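## Task

Job GT-3187 halted after step 2; its earlier runs are valid. Carry out only step 3: take sample plate T46 out of the thermal cycler TC's block, set it on any unoccupied deck position, press START at the liquid handler station LH (this run uses both plates), and wait until the run is over. The plate you move has to sit flat within its locators, with well A1 at the corner labelled A1. TC, gel base GB and gel imager IM are loose; each must finish no more than about a finger's width from its starting spot, standing upright and barely rotated. PCR plate M95 has to remain on D1 as at the start. Anything that stays put only because the robot holds it is not done, so release and move the hand away at the end.

## Robot and tools

Robot: one uf850 six-joint arm with a two-finger parallel gripper and a wrist camera. There is only one arm, so every command row is for it.

World frame: origin on the table top under the arm base, +z up, +y to the left when looking along +x. The base may be slightly tilted. Result lines give end_effector_position (metres) and end_effector_quat_wxyz in this frame, plus linear (m/s) and angular (rad/s) velocities. The reported hand point lies between the closed finger pads, roughly 2 cm behind the fingertips, and can be off, more so at long reach. Gripper fingers point along its +z and open along its y; closing pushes the tips about 10 mm further out along +z.

Lab layout: D1, D2, D3 are the handler's deck positions, D3 closest to the robot. LH sits in front of TC; START is the left of its two buttons seen from the front and begins a run only while LH's lamp is green. The handler's strip is green only while a run is going; red means its head was blocked and it faulted. After LH's lamp also goes red, START parks the head. A run counts only if every plate it uses is seated, and the handler does not show this; runs may be repeated. On a labelled item, well A1 is at the labelled short end, in the corner opposite the labelled long side. TC has a hand lid: lower it gently, never drop or slam it. Plates can stick in the block.

Tool execute_actions, argument actions: a list holding one action, one wait, or nothing. An empty list returns the current state with pictures. Optional boolean pictures asks for camera images; otherwise they come only with an empty list. A refused call does nothing.
An action is {"rows": [...], "steps": n}, n from 1 to 15 (default 15), at least 3 needed; each step is 1/30 s. Each row is applied for one step; if rows are fewer than steps, the last row repeats. A row is 7 numbers, each in [-1, 1]: six joint values in the order waist, shoulder, elbow, forearm roll, wrist pitch, wrist roll, then the gripper opening.
The six joint values are offsets, not poses, scaled so 1.0 = 2.036 rad. They are measured from the joint angles in the most recent result that printed them (before any such result in a scene, or for later calls in the same reply, from where the arm is when the action begins), not from the previous row. So all zeros drives the arm back to that reference, not a pause. Stated joint ranges (rad): waist -6.283 to 6.283, shoulder -2.304 to 2.304, elbow -4.224 to 0.061, forearm roll -6.283 to 6.283, wrist pitch -2.164 to 2.164, wrist roll -6.283 to 6.283. A request more than 0.010 rad beyond a limit is refused; true limits may differ by 0.010 rad, and a target beyond the real end is clipped, reported as "joint sent to its limit" (possibly about an earlier action). Missing that line does not prove there is room left.
The opening is absolute: +1 fully open (84 mm between pads), -1 closed. grip_measured reports the actual opening on that same scale. To hold something, keep commanding an opening clearly below grip_measured; lower squeezes harder, up to about 24 N per pad. Fast closing can hit harder. Grasp plates, blocks or reservoirs only across their width, on the body above the flange; a pad pushed down onto a base flange can jam.
A wait is {"steps": n}, n up to 300, counted from the last result including your reply time.

Motion limits: joint targets move at most 3.14 rad/s, stay within 0.623 rad of the measured angle, and are scaled back if they would move the hand over 70 mm from where it is. Results are taken 3 steps before an action ends; those steps run while you reply. Between calls the arm keeps heading for the last row until it settles or a step is HELD.

Result lines: Joint positions and Joint velocities list the six joints (rad, rad/s) then pad gap (m, m/s). Joint torques are total drive output, offset and noisy, not a contact gauge. HELD marks steps where your row was not fully sent. "joint command not followed" means the clearance check altered targets. TORQUE FAULT: a joint hit its load limit (waist 54.6, shoulder 54.6, elbow 45.5, forearm roll 24.5, wrist pitch 17.2, wrist roll 17.2 N m, held load included); the arm backs off, pauses 10 s and drops the rest of the call. MOTOR HOT appears from 65 °C of holding; at 80 °C an OVER-TEMPERATURE FAULT brakes the arm until cool.

zoom_image: camera (cam_head_left, cam_head_right, cam_high, cam_low, cam_wrist; each 672x504) and region [x0, y0, x1, y1] in pixels from the top-left, at most 504x504; gives a closer view of that camera's latest picture. Calibration (K, distortion, T_world_to_cam) is given per camera and may be slightly off.

read_manual(section="licences") only returns licence text. finished_scene(scene) ends the current scene, passing its number, and cannot be undone.

Avoid: dropping or knocking anything off the table, hard hits or pushes, shifting TC, GB or IM, blocking the handler head, slamming the lid, and ending with the hand still holding work. Loose objects may occasionally be nudged by outside pushes.

Each tool is called after "Call:" as name(argument=value, ...) on one line, values as JSON.

## Session

Call:
execute_actions(actions=[])

Scene clock: 0.00 s of 8400.00 s.
end_effector_position=(+0.2183, -0.2514, +0.3707) grip_measured=+1.00 end_effector_quat_wxyz=(-0.025, +0.494, +0.612, -0.617) end_effector_velocity=(-0.000, +0.000, -0.000) end_effector_angular_velocity=(+0.001, +0.001, +0.000)
Joint positions: [-0.427 -0.813 -0.682 -1.343 -0.734 -1.013  0.084]
Joint velocities: [ 0.001 -0.     0.    -0.     0.    -0.     0.   ]
Joint torques (N m, as the arm reports them, + toward a larger angle): no reading
Motor temperatures (°C, as the motors report them): [23 25 28 29 29 31]

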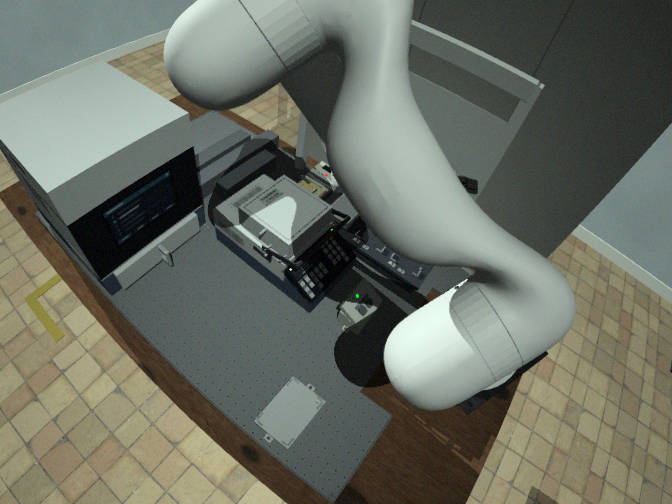

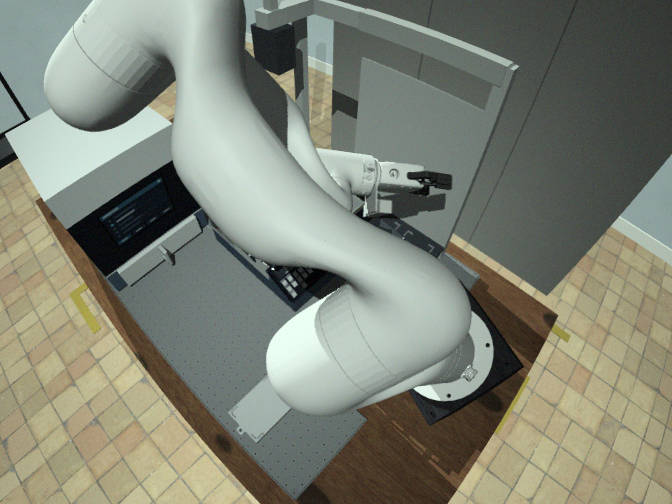

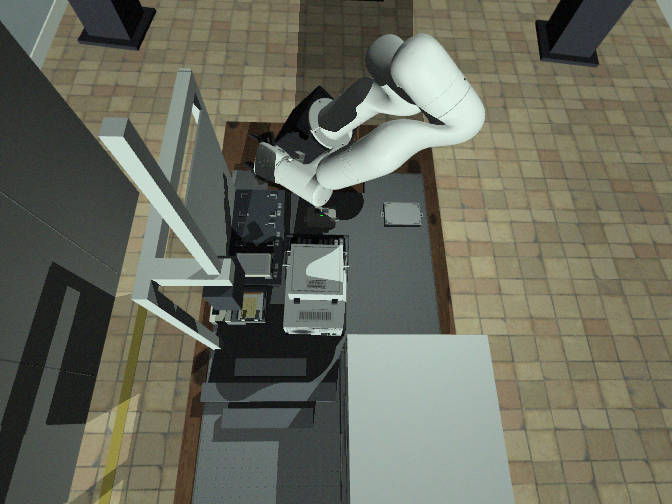

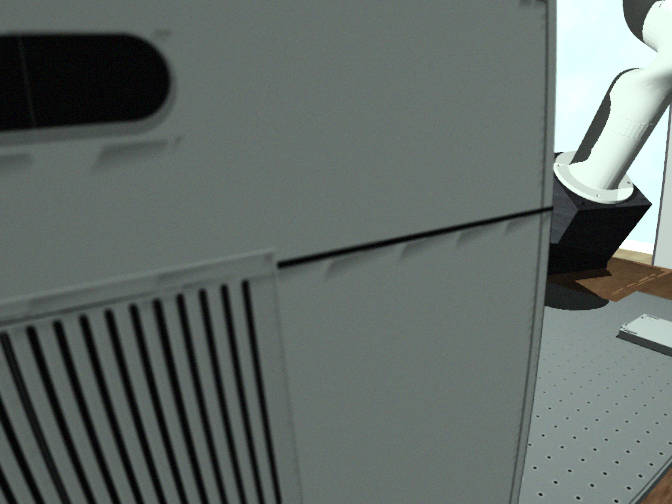

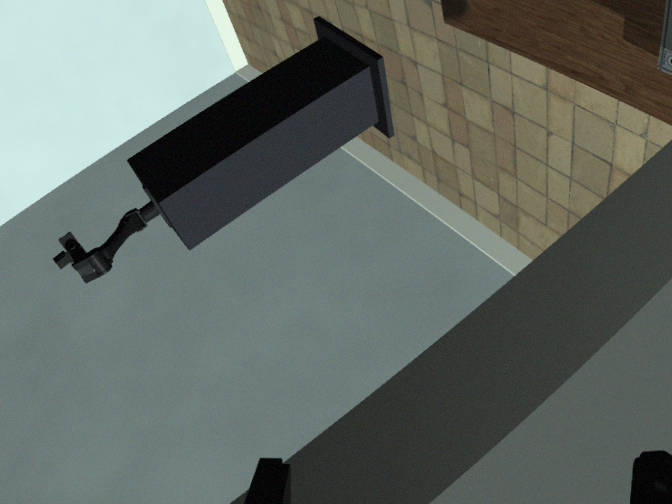

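Call:
zoom_image(camera="cam_high", region=[190, 160, 450, 355])

Call:
zoom_image(camera="cam_head_left", region=[190, 140, 470, 350])

Region (190, 160, 450, 355) of cam_high's 672x504 image, scaled by 1.938, with more detail than that image has; it fills the top 378 rows of this view, and the rest is white.

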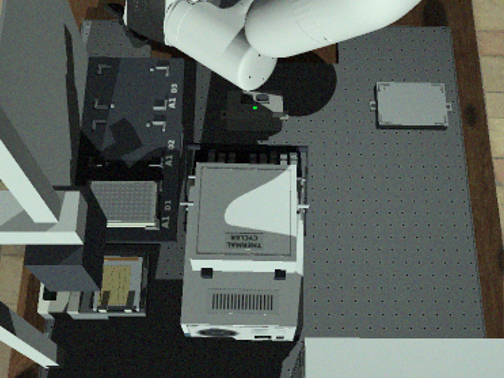

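Region (190, 140, 470, 350) of cam_head_left's 672x504 image, scaled by 1.800, with more detail than that image has; it fills the top 378 rows of this view, and the rest is white.

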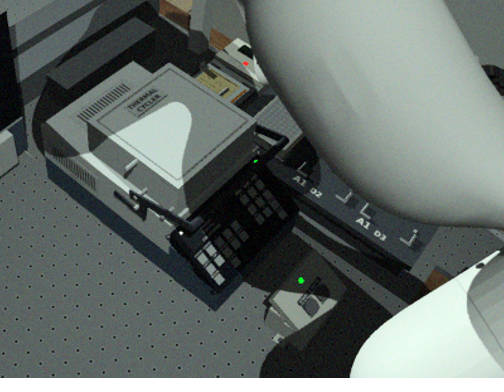

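Call:
execute_actions(actions=[{"rows": [[-0.003,0.007,-0.002,-0.015,0.025,0.019,1],[-0.007,0.017,-0.005,-0.038,0.063,0.048,1],[-0.012,0.027,-0.008,-0.062,0.101,0.077,1],[-0.016,0.037,-0.011,-0.085,0.138,0.106,1],[-0.021,0.048,-0.014,-0.108,0.176,0.135,1],[-0.025,0.058,-0.017,-0.131,0.214,0.163,1],[-0.029,0.068,-0.020,-0.154,0.251,0.192,1],[-0.034,0.078,-0.023,-0.177,0.289,0.221,1],[-0.038,0.088,-0.026,-0.200,0.327,0.250,1],[-0.043,0.098,-0.029,-0.223,0.364,0.279,1],[-0.047,0.109,-0.032,-0.246,0.402,0.308,1],[-0.051,0.119,-0.035,-0.269,0.440,0.337,1],[-0.062,0.143,-0.042,-0.323,0.528,0.404,1],[-0.075,0.173,-0.050,-0.392,0.641,0.490,1],[-0.0882,0.2036,-0.0593,-0.4615,0.7542,0.5770,1]], "steps": 15}])

Call:
execute_actions(actions=[{"steps": 20}], pictures=true)

Scene clock: 3.73 s of 8400.00 s.
end_effector_position=(+0.3121, -0.2562, +0.3363) grip_measured=+1.00 end_effector_quat_wxyz=(+0.110, +0.569, +0.678, -0.452) end_effector_velocity=(+0.357, +0.068, -0.082) end_effector_angular_velocity=(+0.755, -1.457, +0.353)
Joint positions: [-0.469 -0.714 -0.712 -1.567 -0.369 -0.734  0.084]
Joint velocities: [-0.163  0.377 -0.11  -0.857  1.398  1.071 -0.   ]
Joint torques (N m, as the arm reports them, + toward a larger angle): [-14.65  25.63  -9.59  -1.63  -1.26  -0.16]
Motor temperatures (°C, as the motors report them): [23 25 28 29 29 31]
Steps of this call (steps 1 to 90: nothing new was sent; then 0.33 s passed at rest; steps 91 to 102: the first 12 steps of this action). Readings (joint positions):
91: [-0.427 -0.813 -0.682 -1.343 -0.734 -1.013]
92: [-0.427 -0.813 -0.682 -1.344 -0.731 -1.011]
94: [-0.430 -0.805 -0.684 -1.361 -0.702 -0.989]
98: [-0.448 -0.765 -0.696 -1.453 -0.554 -0.875]
102: the state above

Scene clock: 4.40 s of 8400.00 s.
end_effector_position=(+0.4570, -0.1124, +0.3782) grip_measured=+1.00 end_effector_quat_wxyz=(+0.084, +0.687, +0.720, -0.055) end_effector_velocity=(-0.005, +0.333, +0.105) end_effector_angular_velocity=(+1.278, +0.080, -0.246)
Joint positions: [-0.586 -0.446 -0.789 -2.175  0.559  0.018  0.084]
Joint velocities: [-0.128  0.296 -0.085 -0.674  1.524  0.904  0.   ]
Joint torques (N m, as the arm reports them, + toward a larger angle): [-13.86  24.32 -13.56  -1.64  -0.34  -0.08]
Motor temperatures (°C, as the motors report them): [23 25 28 29 29 31]
Kept back: nothing.
Steps of this call (steps 1 to 3: the last 3 steps of your previous action; steps 4 to 20: the robot went on to your last target). Readings (joint positions):
1: [-0.475 -0.702 -0.715 -1.596 -0.322 -0.698]
2: [-0.480 -0.689 -0.719 -1.625 -0.275 -0.661]
4: [-0.493 -0.660 -0.727 -1.690 -0.191 -0.584]
8: [-0.520 -0.596 -0.746 -1.832 -0.043 -0.435]
20: the state above
camera_calibration (this result's frames):
cam_wrist: T_world_to_cam=[[0.998376, 0.048847, 0.0293146, -0.428083], [0.041831, -0.977903, 0.204831, -0.140974], [0.0386722, -0.203272, -0.978358, 0.457927], [0, 0, 0, 1]] pos_world=[0.415576, -0.0238645, 0.489441]

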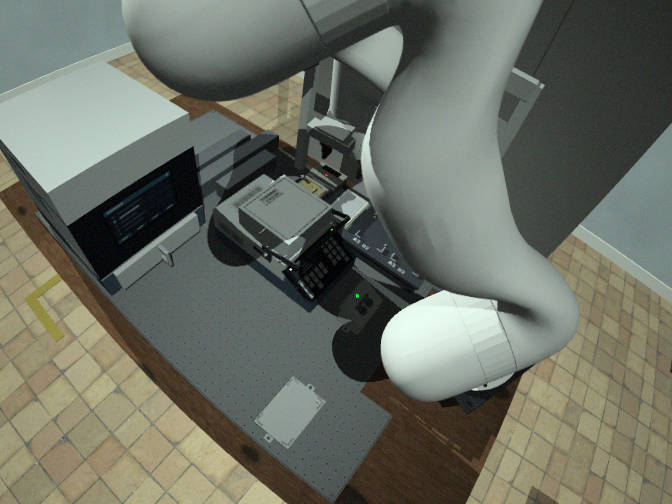

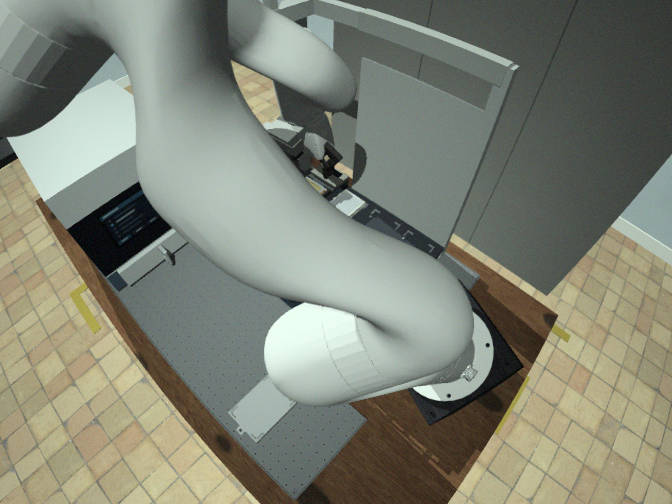

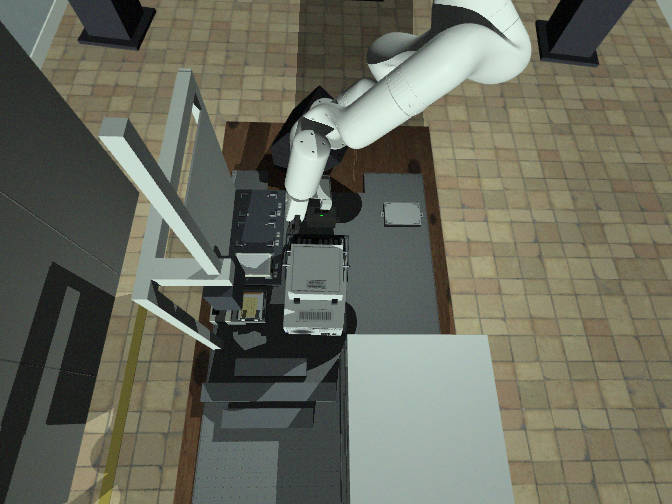

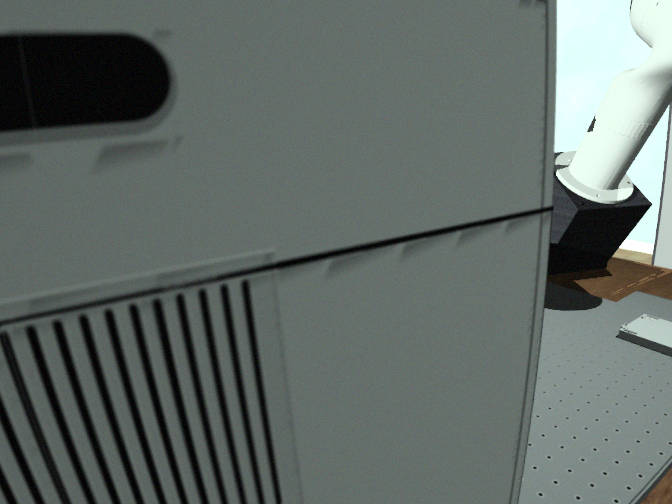

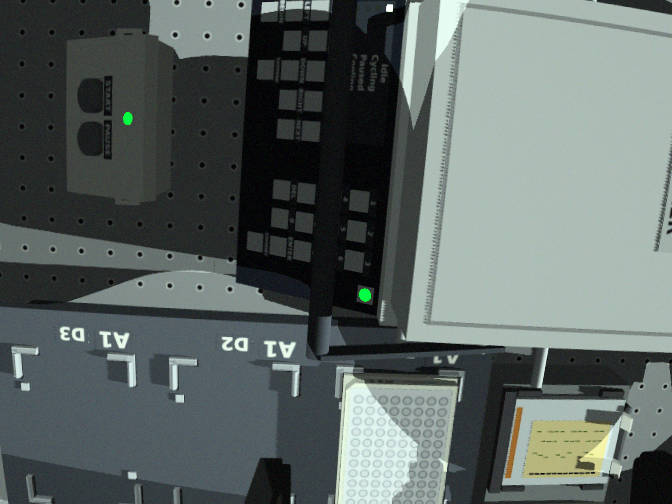

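Call:
execute_actions(actions=[])

Scene clock: 4.43 s of 8400.00 s.
end_effector_position=(+0.4566, -0.1016, +0.3818) grip_measured=+1.00 end_effector_quat_wxyz=(+0.068, +0.691, +0.718, -0.042) end_effector_velocity=(-0.019, +0.311, +0.113) end_effector_angular_velocity=(+1.179, +0.138, -0.243)
Joint positions: [-0.59  -0.436 -0.792 -2.197  0.609  0.047  0.084]
Joint velocities: [-0.122  0.28  -0.082 -0.633  1.426  0.845  0.   ]
Joint torques (N m, as the arm reports them, + toward a larger angle): [-14.98  24.45 -12.56  -1.25  -0.44   0.28]
Motor temperatures (°C, as the motors report them): [23 25 28 29 29 31]
Kept back: nothing.
Steps of this call (step 1: the robot went on to your last target). Readings (joint positions):
1: the state above
camera_calibration (this result's frames):
cam_wrist: T_world_to_cam=[[0.998845, 0.0394514, 0.027438, -0.428775], [0.0344288, -0.985837, 0.164136, -0.113007], [0.0335248, -0.163001, -0.986056, 0.473088], [0, 0, 0, 1]] pos_world=[0.41631, -0.0173763, 0.496805]

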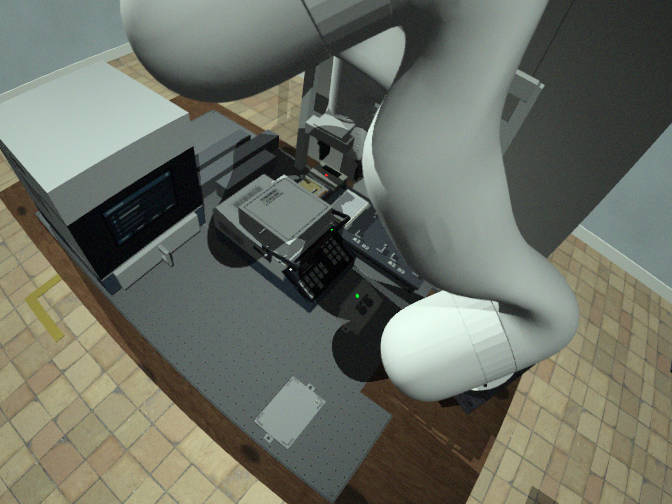

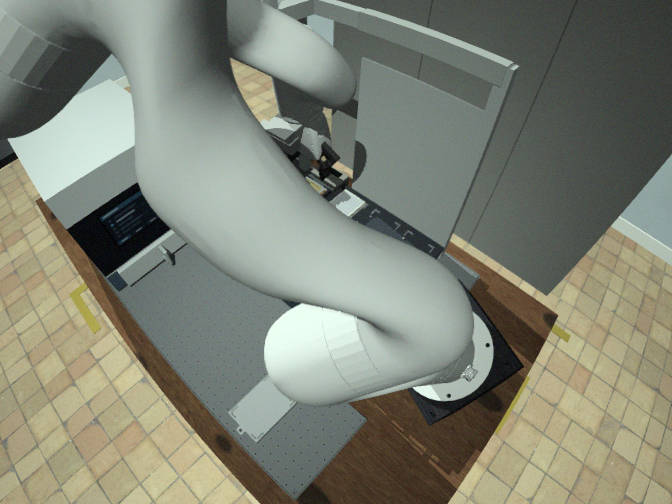

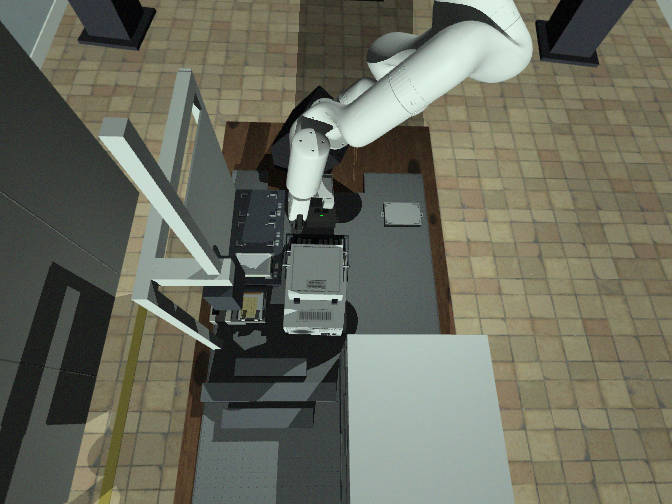

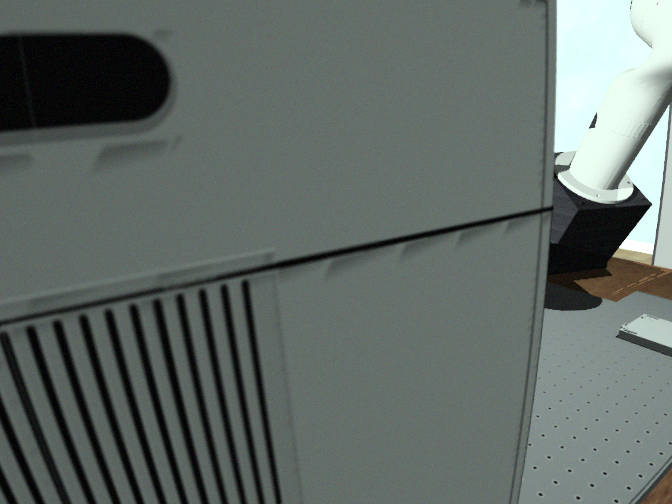

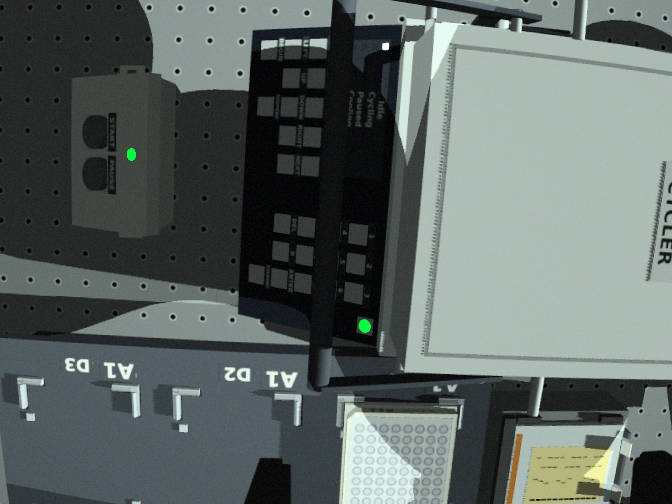

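Call:
execute_actions(actions=[{"steps": 10}], pictures=true)

Scene clock: 4.77 s of 8400.00 s.
end_effector_position=(+0.4502, -0.0615, +0.3988) grip_measured=+1.00 end_effector_quat_wxyz=(+0.003, +0.706, +0.708, -0.001) end_effector_velocity=(-0.004, +0.017, +0.008) end_effector_angular_velocity=(+0.060, +0.021, -0.017)
Joint positions: [-0.605 -0.401 -0.802 -2.278  0.793  0.157  0.084]
Joint velocities: [-0.006  0.014 -0.004 -0.033  0.076  0.045 -0.   ]
Joint torques (N m, as the arm reports them, + toward a larger angle): [-17.95  19.77 -13.75  -0.54   0.17  -0.25]
Motor temperatures (°C, as the motors report them): [23 25 28 29 29 31]
Kept back: nothing.
Steps of this call (steps 1 to 10: the robot went on to your last target). Readings (joint positions):
1: [-0.594 -0.427 -0.795 -2.217 0.654 0.074]
2: [-0.597 -0.420 -0.797 -2.234 0.692 0.096]
4: [-0.601 -0.409 -0.800 -2.257 0.744 0.127]
8: [-0.605 -0.402 -0.802 -2.275 0.786 0.152]
10: the state above
camera_calibration (this result's frames):
cam_wrist: T_world_to_cam=[[0.999994, 0.000447864, -0.00338623, -0.415086], [0.000499581, -0.999883, 0.0152872, -0.00234837], [-0.00337899, -0.0152888, -0.999877, 0.527803], [0, 0, 0, 1]] pos_world=[0.416868, 0.00590725, 0.526368]

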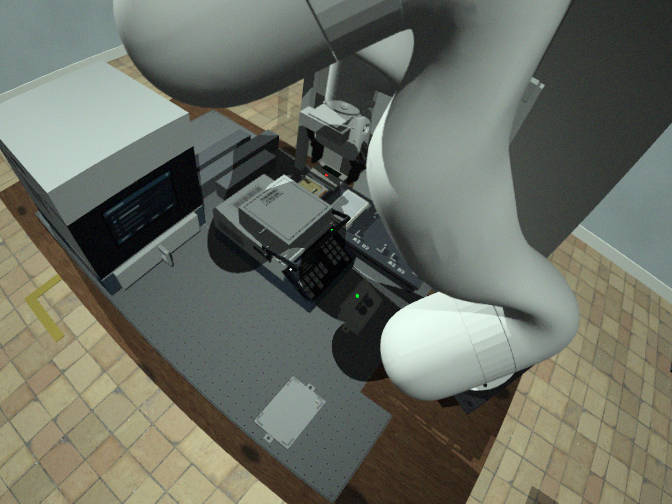

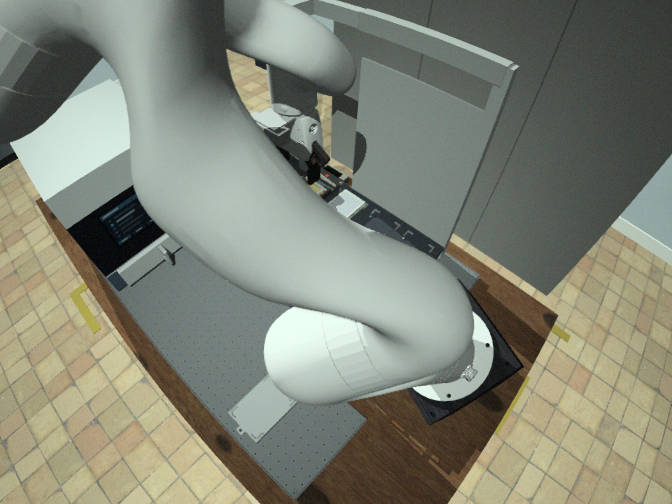

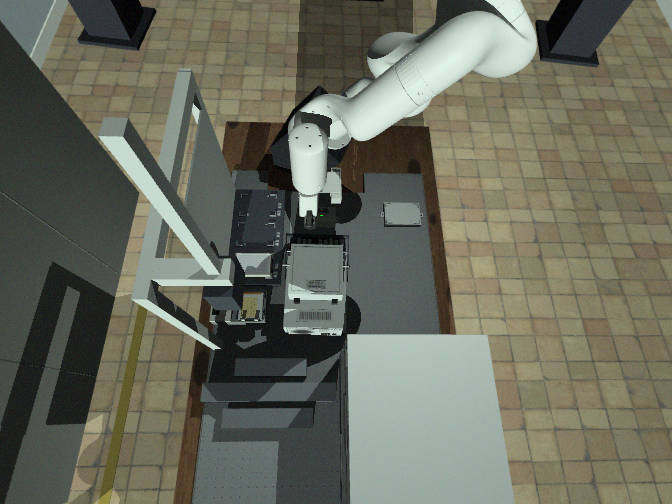

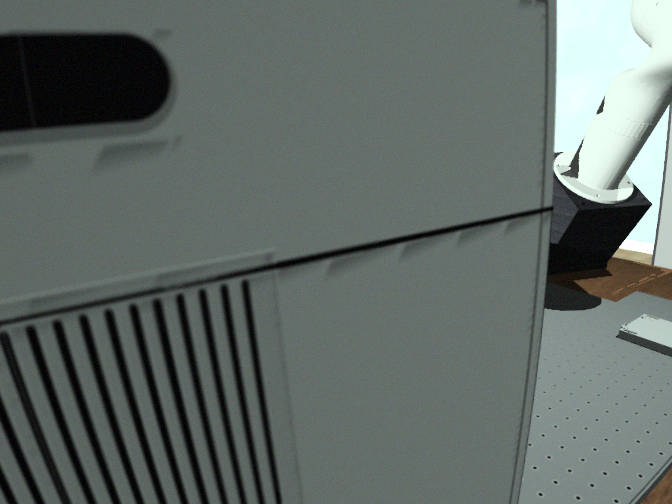

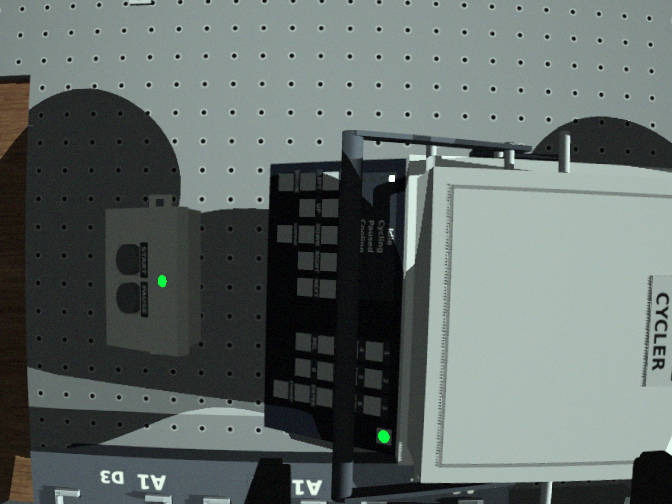

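Call:
zoom_image(camera="cam_head_left", region=[210, 170, 370, 310])

Call:
execute_actions(actions=[{"steps": 3}], pictures=true)

Region (210, 170, 370, 310) of cam_head_left's 672x504 image, scaled by 3.150, with more detail than that image has; it fills the top 441 rows of this view, and the rest is white.

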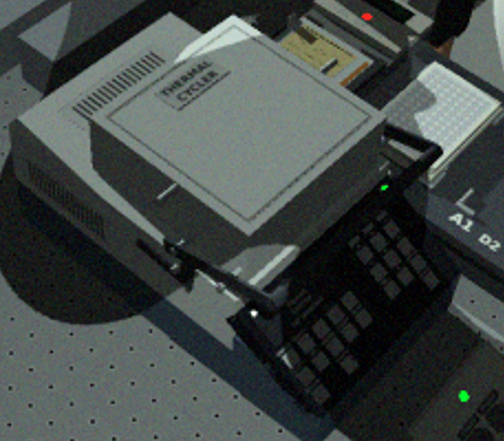

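Scene clock: 5.23 s of 8400.00 s.
end_effector_position=(+0.4499, -0.0599, +0.3998) grip_measured=+1.00 end_effector_quat_wxyz=(+0.001, +0.707, +0.707, +0.000) end_effector_velocity=(+0.000, -0.000, +0.001) end_effector_angular_velocity=(-0.000, -0.001, -0.001)
Joint positions: [-0.606 -0.399 -0.803 -2.282  0.801  0.161  0.084]
Joint velocities: [-0.002  0.    -0.001 -0.     0.001  0.001 -0.   ]
Joint torques (N m, as the arm reports them, + toward a larger angle): [-12.55  21.63 -13.32  -2.14  -0.11  -0.19]
Motor temperatures (°C, as the motors report them): [23 25 28 29 29 31]
Kept back: nothing.
Steps of this call (steps 1 to 14: the robot went on to your last target). Readings (joint positions):
1: [-0.606 -0.400 -0.802 -2.279 0.795 0.158]
2: [-0.606 -0.400 -0.802 -2.280 0.797 0.159]
4: [-0.606 -0.399 -0.803 -2.281 0.799 0.160]
8: [-0.606 -0.399 -0.803 -2.282 0.800 0.161]
14: the state above
camera_calibration (this result's frames):
cam_wrist: T_world_to_cam=[[0.999985, -0.00087958, -0.00533591, -0.414062], [-0.000828955, -0.999955, 0.00948247, 0.00219434], [-0.00534401, -0.0094779, -0.999941, 0.530094], [0, 0, 0, 1]] pos_world=[0.41689, 0.00685422, 0.527833]

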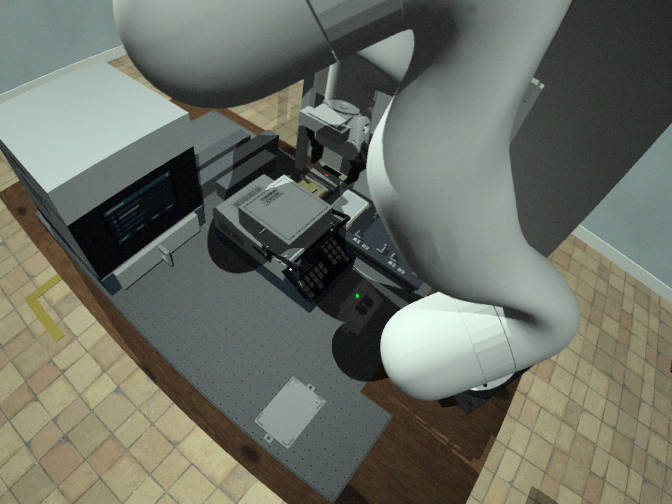

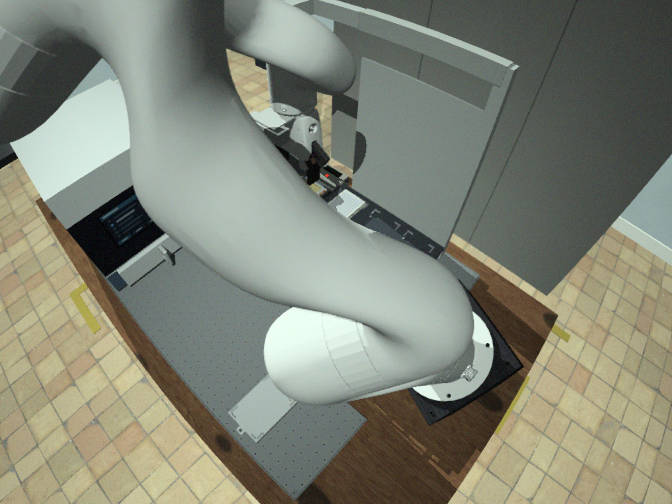

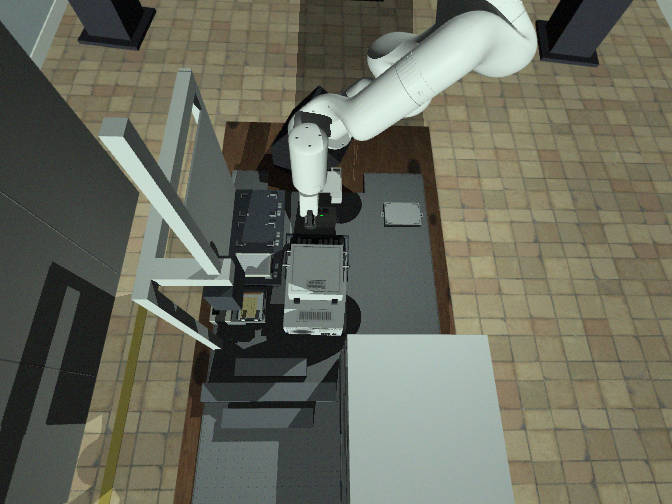

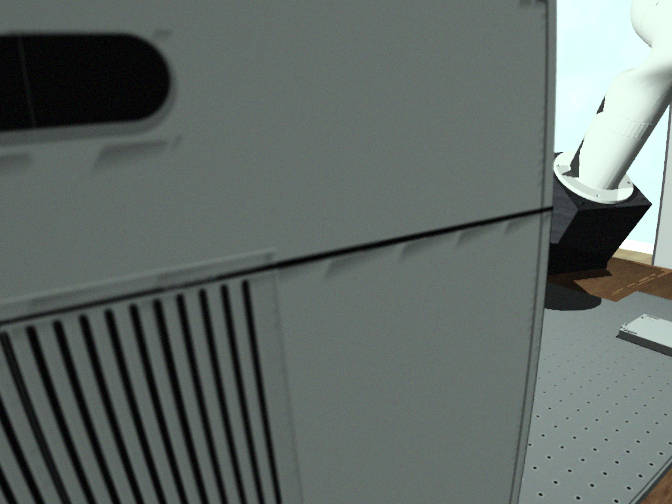

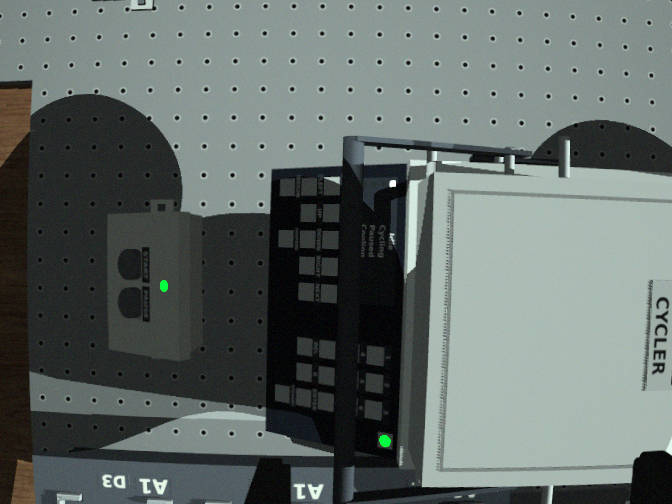

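Call:
zoom_image(camera="cam_wrist", region=[330, 120, 600, 220])

Region (330, 120, 600, 220) of cam_wrist's 672x504 image, scaled by 1.867, with more detail than that image has; it fills the top 187 rows of this view, and the rest is white.

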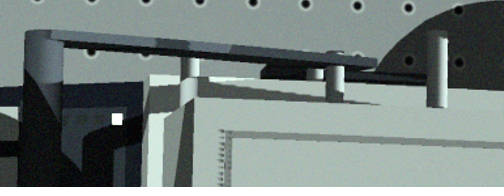

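Call:
execute_actions(actions=[{"rows": [[0.03,0.003,-0.001,-0.05,-0.011,0.076,1],[0.06,0.006,-0.002,-0.10,-0.022,0.152,1],[0.09,0.009,-0.003,-0.148,-0.032,0.228,1],[0.12,0.012,-0.003,-0.197,-0.043,0.304,1],[0.15,0.015,-0.004,-0.246,-0.054,0.38,1],[0.18,0.019,-0.005,-0.296,-0.065,0.456,1],[0.21,0.022,-0.006,-0.345,-0.075,0.533,1],[0.24,0.025,-0.007,-0.394,-0.086,0.609,1],[0.27,0.028,-0.008,-0.443,-0.097,0.685,1],[0.30,0.031,-0.009,-0.493,-0.108,0.761,1],[0.335,0.034,-0.010,-0.542,-0.118,0.837,1],[0.365,0.037,-0.010,-0.591,-0.129,0.913,1],[0.3997,0.0407,-0.0114,-0.6474,-0.1415,1.0,1]], "steps": 15}])

Call:
execute_actions(actions=[{"steps": 30}])

Scene clock: 6.57 s of 8400.00 s.
end_effector_position=(+0.4352, -0.0141, +0.3584) grip_measured=+1.00 end_effector_quat_wxyz=(-0.040, +0.667, +0.718, -0.195) end_effector_velocity=(+0.044, +0.181, -0.140) end_effector_angular_velocity=(-0.940, +0.930, +1.022)
Joint positions: [-0.314 -0.369 -0.811 -2.742  0.697  0.71   0.084]
Joint velocities: [ 1.246  0.129 -0.039 -1.698 -0.439  1.67  -0.   ]
Joint torques (N m, as the arm reports them, + toward a larger angle): [-17.79  27.73  -9.99   2.08   0.12  -0.58]
Motor temperatures (°C, as the motors report them): [23 25 28 29 29 31]
Steps of this call (steps 1 to 15: the robot went on to your last target; steps 16 to 28: nothing new was sent; steps 29 to 40: the first 12 steps of this action). Readings (joint positions):
29: [-0.606 -0.399 -0.803 -2.282 0.801 0.162]
30: [-0.605 -0.399 -0.803 -2.284 0.800 0.165]
32: [-0.591 -0.397 -0.803 -2.308 0.795 0.203]
36: [-0.483 -0.387 -0.806 -2.486 0.756 0.448]
40: the state above

Scene clock: 7.57 s of 8400.00 s.
end_effector_position=(+0.5026, +0.0850, +0.3043) grip_measured=+1.00 end_effector_quat_wxyz=(+0.221, +0.665, +0.643, -0.310) end_effector_velocity=(+0.002, +0.002, -0.000) end_effector_angular_velocity=(-0.009, -0.041, -0.032)
Joint positions: [ 0.207 -0.316 -0.826 -3.599  0.513  2.191  0.084]
Joint velocities: [ 0.004  0.001 -0.001 -0.009 -0.002  0.064  0.   ]
Joint torques (N m, as the arm reports them, + toward a larger angle): [-11.69  27.53 -10.29  -0.57   0.41  -0.17]
Motor temperatures (°C, as the motors report them): [23 25 28 29 29 31]
Kept back: nothing.
Steps of this call (steps 1 to 3: the last 3 steps of your previous action; steps 4 to 30: the robot went on to your last target). Readings (joint positions):
1: [-0.273 -0.365 -0.813 -2.796 0.682 0.764]
2: [-0.234 -0.361 -0.814 -2.845 0.668 0.813]
4: [-0.161 -0.353 -0.816 -2.937 0.643 0.905]
8: [-0.026 -0.340 -0.819 -3.150 0.595 1.121]
30: the state above

Call:
execute_actions(actions=[{"rows": [[0.0569,0.0057,-0.0017,-0.0920,-0.0201,0.1443,1]], "steps": 15}])

Call:
execute_actions(actions=[{"steps": 10}], pictures=true)

Scene clock: 8.10 s of 8400.00 s.
end_effector_position=(+0.5210, +0.1262, +0.2868) grip_measured=+1.00 end_effector_quat_wxyz=(+0.268, +0.654, +0.652, -0.274) end_effector_velocity=(+0.011, +0.034, -0.015) end_effector_angular_velocity=(+0.001, -0.087, +0.045)
Joint positions: [ 0.314 -0.305 -0.829 -3.772  0.475  2.461  0.084]
Joint velocities: [ 0.084  0.008  0.001 -0.143 -0.03   0.236 -0.   ]
Joint torques (N m, as the arm reports them, + toward a larger angle): [-15.77  27.23 -10.19   1.68   0.81  -0.45]
Motor temperatures (°C, as the motors report them): [23 25 28 29 29 31]
Steps of this call (steps 1 to 4: the robot went on to your last target; steps 5 to 16: the first 12 steps of this action). Readings (joint positions):
5: [0.207 -0.316 -0.826 -3.600 0.513 2.196]
6: [0.208 -0.316 -0.826 -3.602 0.512 2.200]
8: [0.223 -0.315 -0.826 -3.626 0.507 2.238]
12: [0.288 -0.308 -0.829 -3.729 0.485 2.394]
16: the state above

Scene clock: 8.43 s of 8400.00 s.
end_effector_position=(+0.5222, +0.1296, +0.2854) grip_measured=+1.00 end_effector_quat_wxyz=(+0.271, +0.653, +0.653, -0.271) end_effector_velocity=(+0.001, +0.003, -0.001) end_effector_angular_velocity=(+0.001, -0.003, +0.005)
Joint positions: [ 0.322 -0.305 -0.829 -3.785  0.472  2.483  0.084]
Joint velocities: [ 0.006  0.    -0.001 -0.005 -0.001  0.008 -0.   ]
Joint torques (N m, as the arm reports them, + toward a larger angle): [-12.07  30.03 -10.79  -0.65   0.16  -0.22]
Motor temperatures (°C, as the motors report them): [23 25 28 29 29 31]
Kept back: nothing.
Steps of this call (steps 1 to 3: the last 3 steps of your previous action; steps 4 to 10: the robot went on to your last target). Readings (joint positions):
1: [0.316 -0.305 -0.829 -3.776 0.474 2.468]
2: [0.318 -0.305 -0.829 -3.779 0.474 2.473]
4: [0.320 -0.305 -0.829 -3.782 0.473 2.478]
8: [0.322 -0.305 -0.829 -3.785 0.472 2.483]
10: the state above
camera_calibration (this result's frames):
cam_wrist: T_world_to_cam=[[0.999977, -0.00600886, -0.00325286, -0.486736], [-0.00188521, -0.700213, 0.713931, -0.0465236], [-0.00656761, -0.713909, -0.700208, 0.424193], [0, 0, 0, 1]] pos_world=[0.489423, 0.267334, 0.328655]

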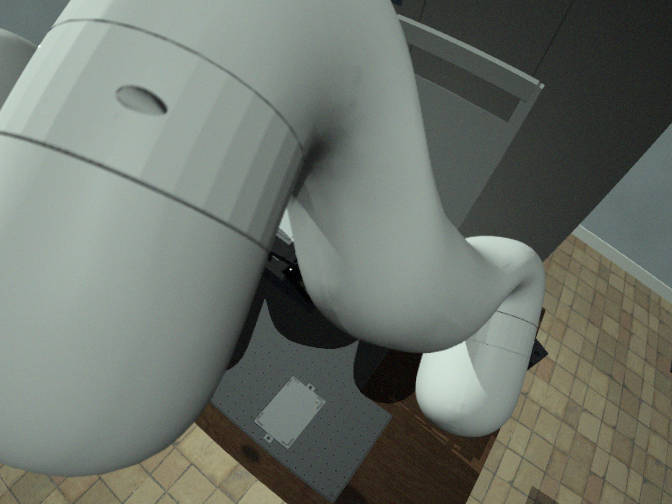

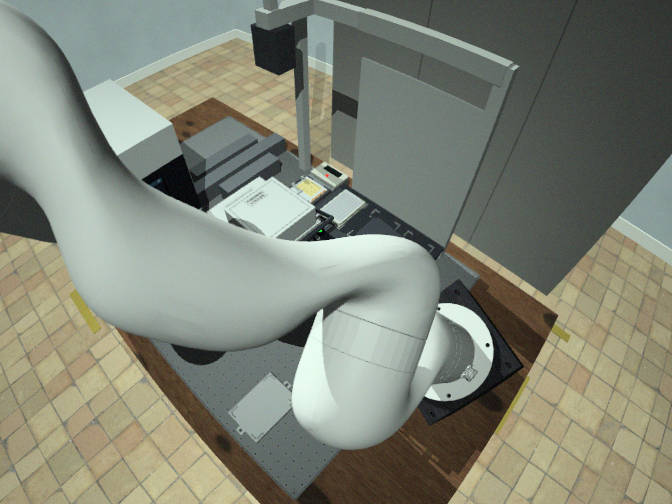

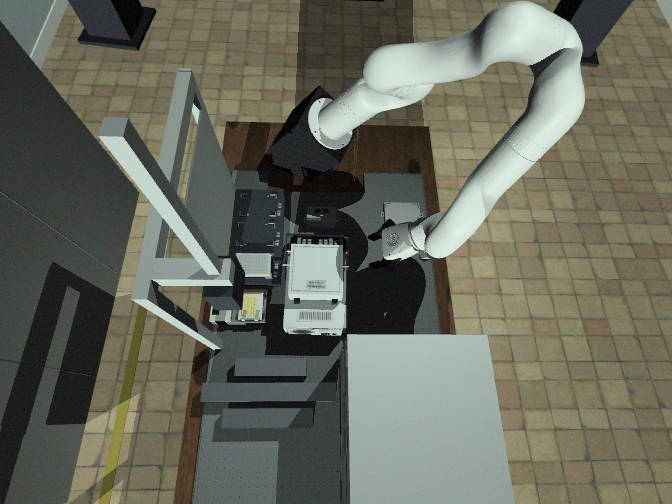

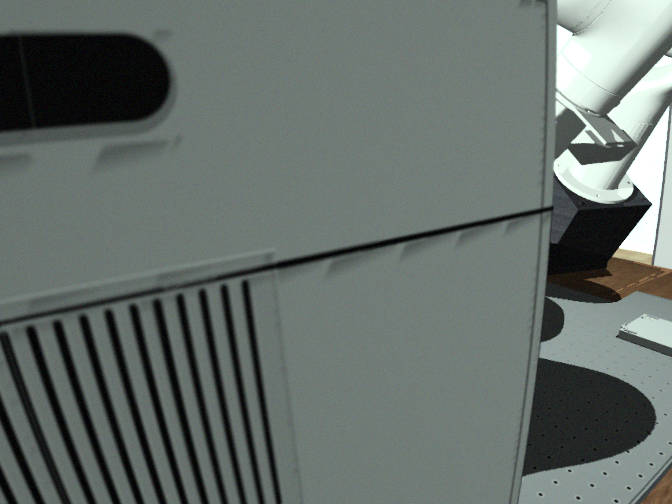

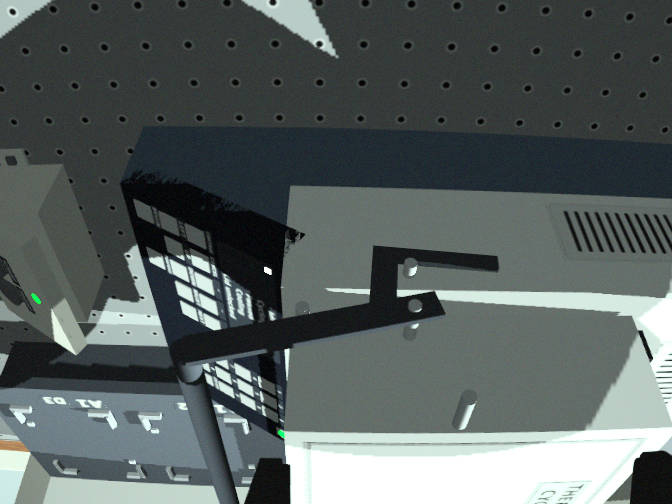

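Call:
zoom_image(camera="cam_wrist", region=[150, 220, 520, 460])

Call:
zoom_image(camera="cam_high", region=[200, 170, 370, 350])

Region (150, 220, 520, 460) of cam_wrist's 672x504 image, scaled by 1.362, with more detail than that image has; it fills the top 327 rows of this view, and the rest is white.

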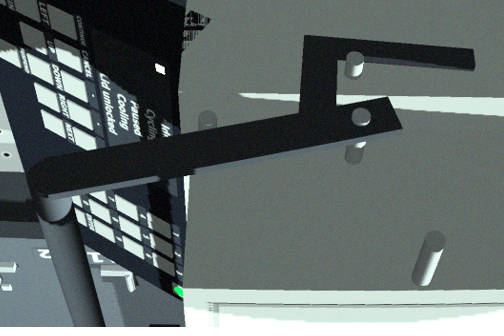

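Region (200, 170, 370, 350) of cam_high's 672x504 image, scaled by 2.800, with more detail than that image has.

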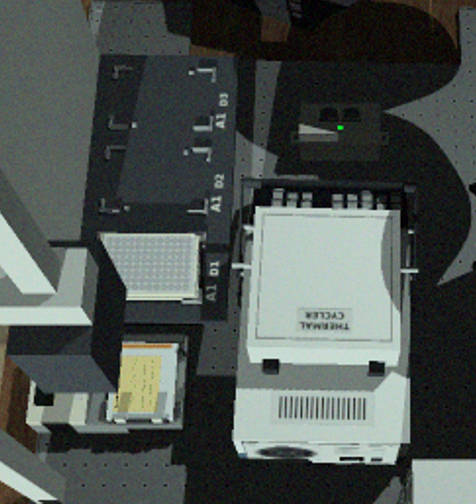

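Call:
execute_actions(actions=[{"rows": [[-0.02,-0.007,0.004,0.054,0.004,-0.073,0.8],[-0.04,-0.014,0.009,0.108,0.008,-0.146,0.6],[-0.06,-0.021,0.013,0.162,0.012,-0.218,0.4],[-0.08,-0.028,0.018,0.216,0.016,-0.291,0.2],[-0.10,-0.036,0.022,0.271,0.02,-0.364,0.0],[-0.12,-0.043,0.026,0.325,0.024,-0.437,0],[-0.14,-0.05,0.031,0.379,0.028,-0.509,0],[-0.16,-0.057,0.035,0.433,0.032,-0.582,0],[-0.18,-0.064,0.039,0.487,0.036,-0.655,0],[-0.2,-0.071,0.044,0.541,0.04,-0.728,0],[-0.22,-0.078,0.048,0.595,0.044,-0.8,0],[-0.24,-0.085,0.053,0.649,0.048,-0.873,0],[-0.274,-0.0977,0.0602,0.7437,0.0549,-1.0,0]], "steps": 15}])

Call:
execute_actions(actions=[{"steps": 18}])

Scene clock: 12.77 s of 8400.00 s.
end_effector_position=(+0.4599, +0.0664, +0.2827) grip_measured=+0.00 end_effector_quat_wxyz=(+0.159, +0.710, +0.607, -0.320) end_effector_velocity=(-0.233, -0.225, -0.001) end_effector_angular_velocity=(+0.383, +0.279, -1.030)
Joint positions: [ 0.155 -0.364 -0.793 -3.374  0.506  2.018  0.044]
Joint velocities: [-0.713 -0.252  0.156  1.396  0.141 -1.387 -0.008]
Joint torques (N m, as the arm reports them, + toward a larger angle): [-14.75  28.08  -9.31  -1.56   0.61  -0.09]
Motor temperatures (°C, as the motors report them): [23 26 28 29 29 31]
Steps of this call (steps 1 to 30: the robot went on to your last target; steps 31 to 90: nothing new was sent; then 0.93 s passed at rest; steps 91 to 102: the first 12 steps of this action). Readings (joint positions):
91: [0.323 -0.304 -0.829 -3.786 0.472 2.484]
92: [0.322 -0.305 -0.829 -3.784 0.472 2.481]
94: [0.312 -0.308 -0.828 -3.757 0.474 2.443]
98: [0.246 -0.332 -0.813 -3.579 0.488 2.224]
102: the state above

Scene clock: 13.37 s of 8400.00 s.
end_effector_position=(+0.3978, +0.0163, +0.2590) grip_measured=-0.01 end_effector_quat_wxyz=(-0.046, +0.810, +0.564, -0.152) end_effector_velocity=(+0.055, +0.008, -0.021) end_effector_angular_velocity=(+0.688, -0.190, +1.470)
Joint positions: [-0.224 -0.499 -0.709 -2.346  0.582  0.809  0.044]
Joint velocities: [-0.107 -0.037  0.022  0.717  0.023 -2.301 -0.   ]
Joint torques (N m, as the arm reports them, + toward a larger angle): [-12.86  27.92  -7.1   -5.51  -0.07  -0.2 ]
Motor temperatures (°C, as the motors report them): [23 26 28 29 29 31]
Kept back: nothing.
Steps of this call (steps 1 to 3: the last 3 steps of your previous action; steps 4 to 18: the robot went on to your last target). Readings (joint positions):
1: [0.131 -0.373 -0.787 -3.328 0.511 1.973]
2: [0.106 -0.381 -0.782 -3.284 0.516 1.929]
4: [0.055 -0.400 -0.771 -3.198 0.526 1.842]
8: [-0.059 -0.440 -0.746 -2.966 0.549 1.609]
18: the state above


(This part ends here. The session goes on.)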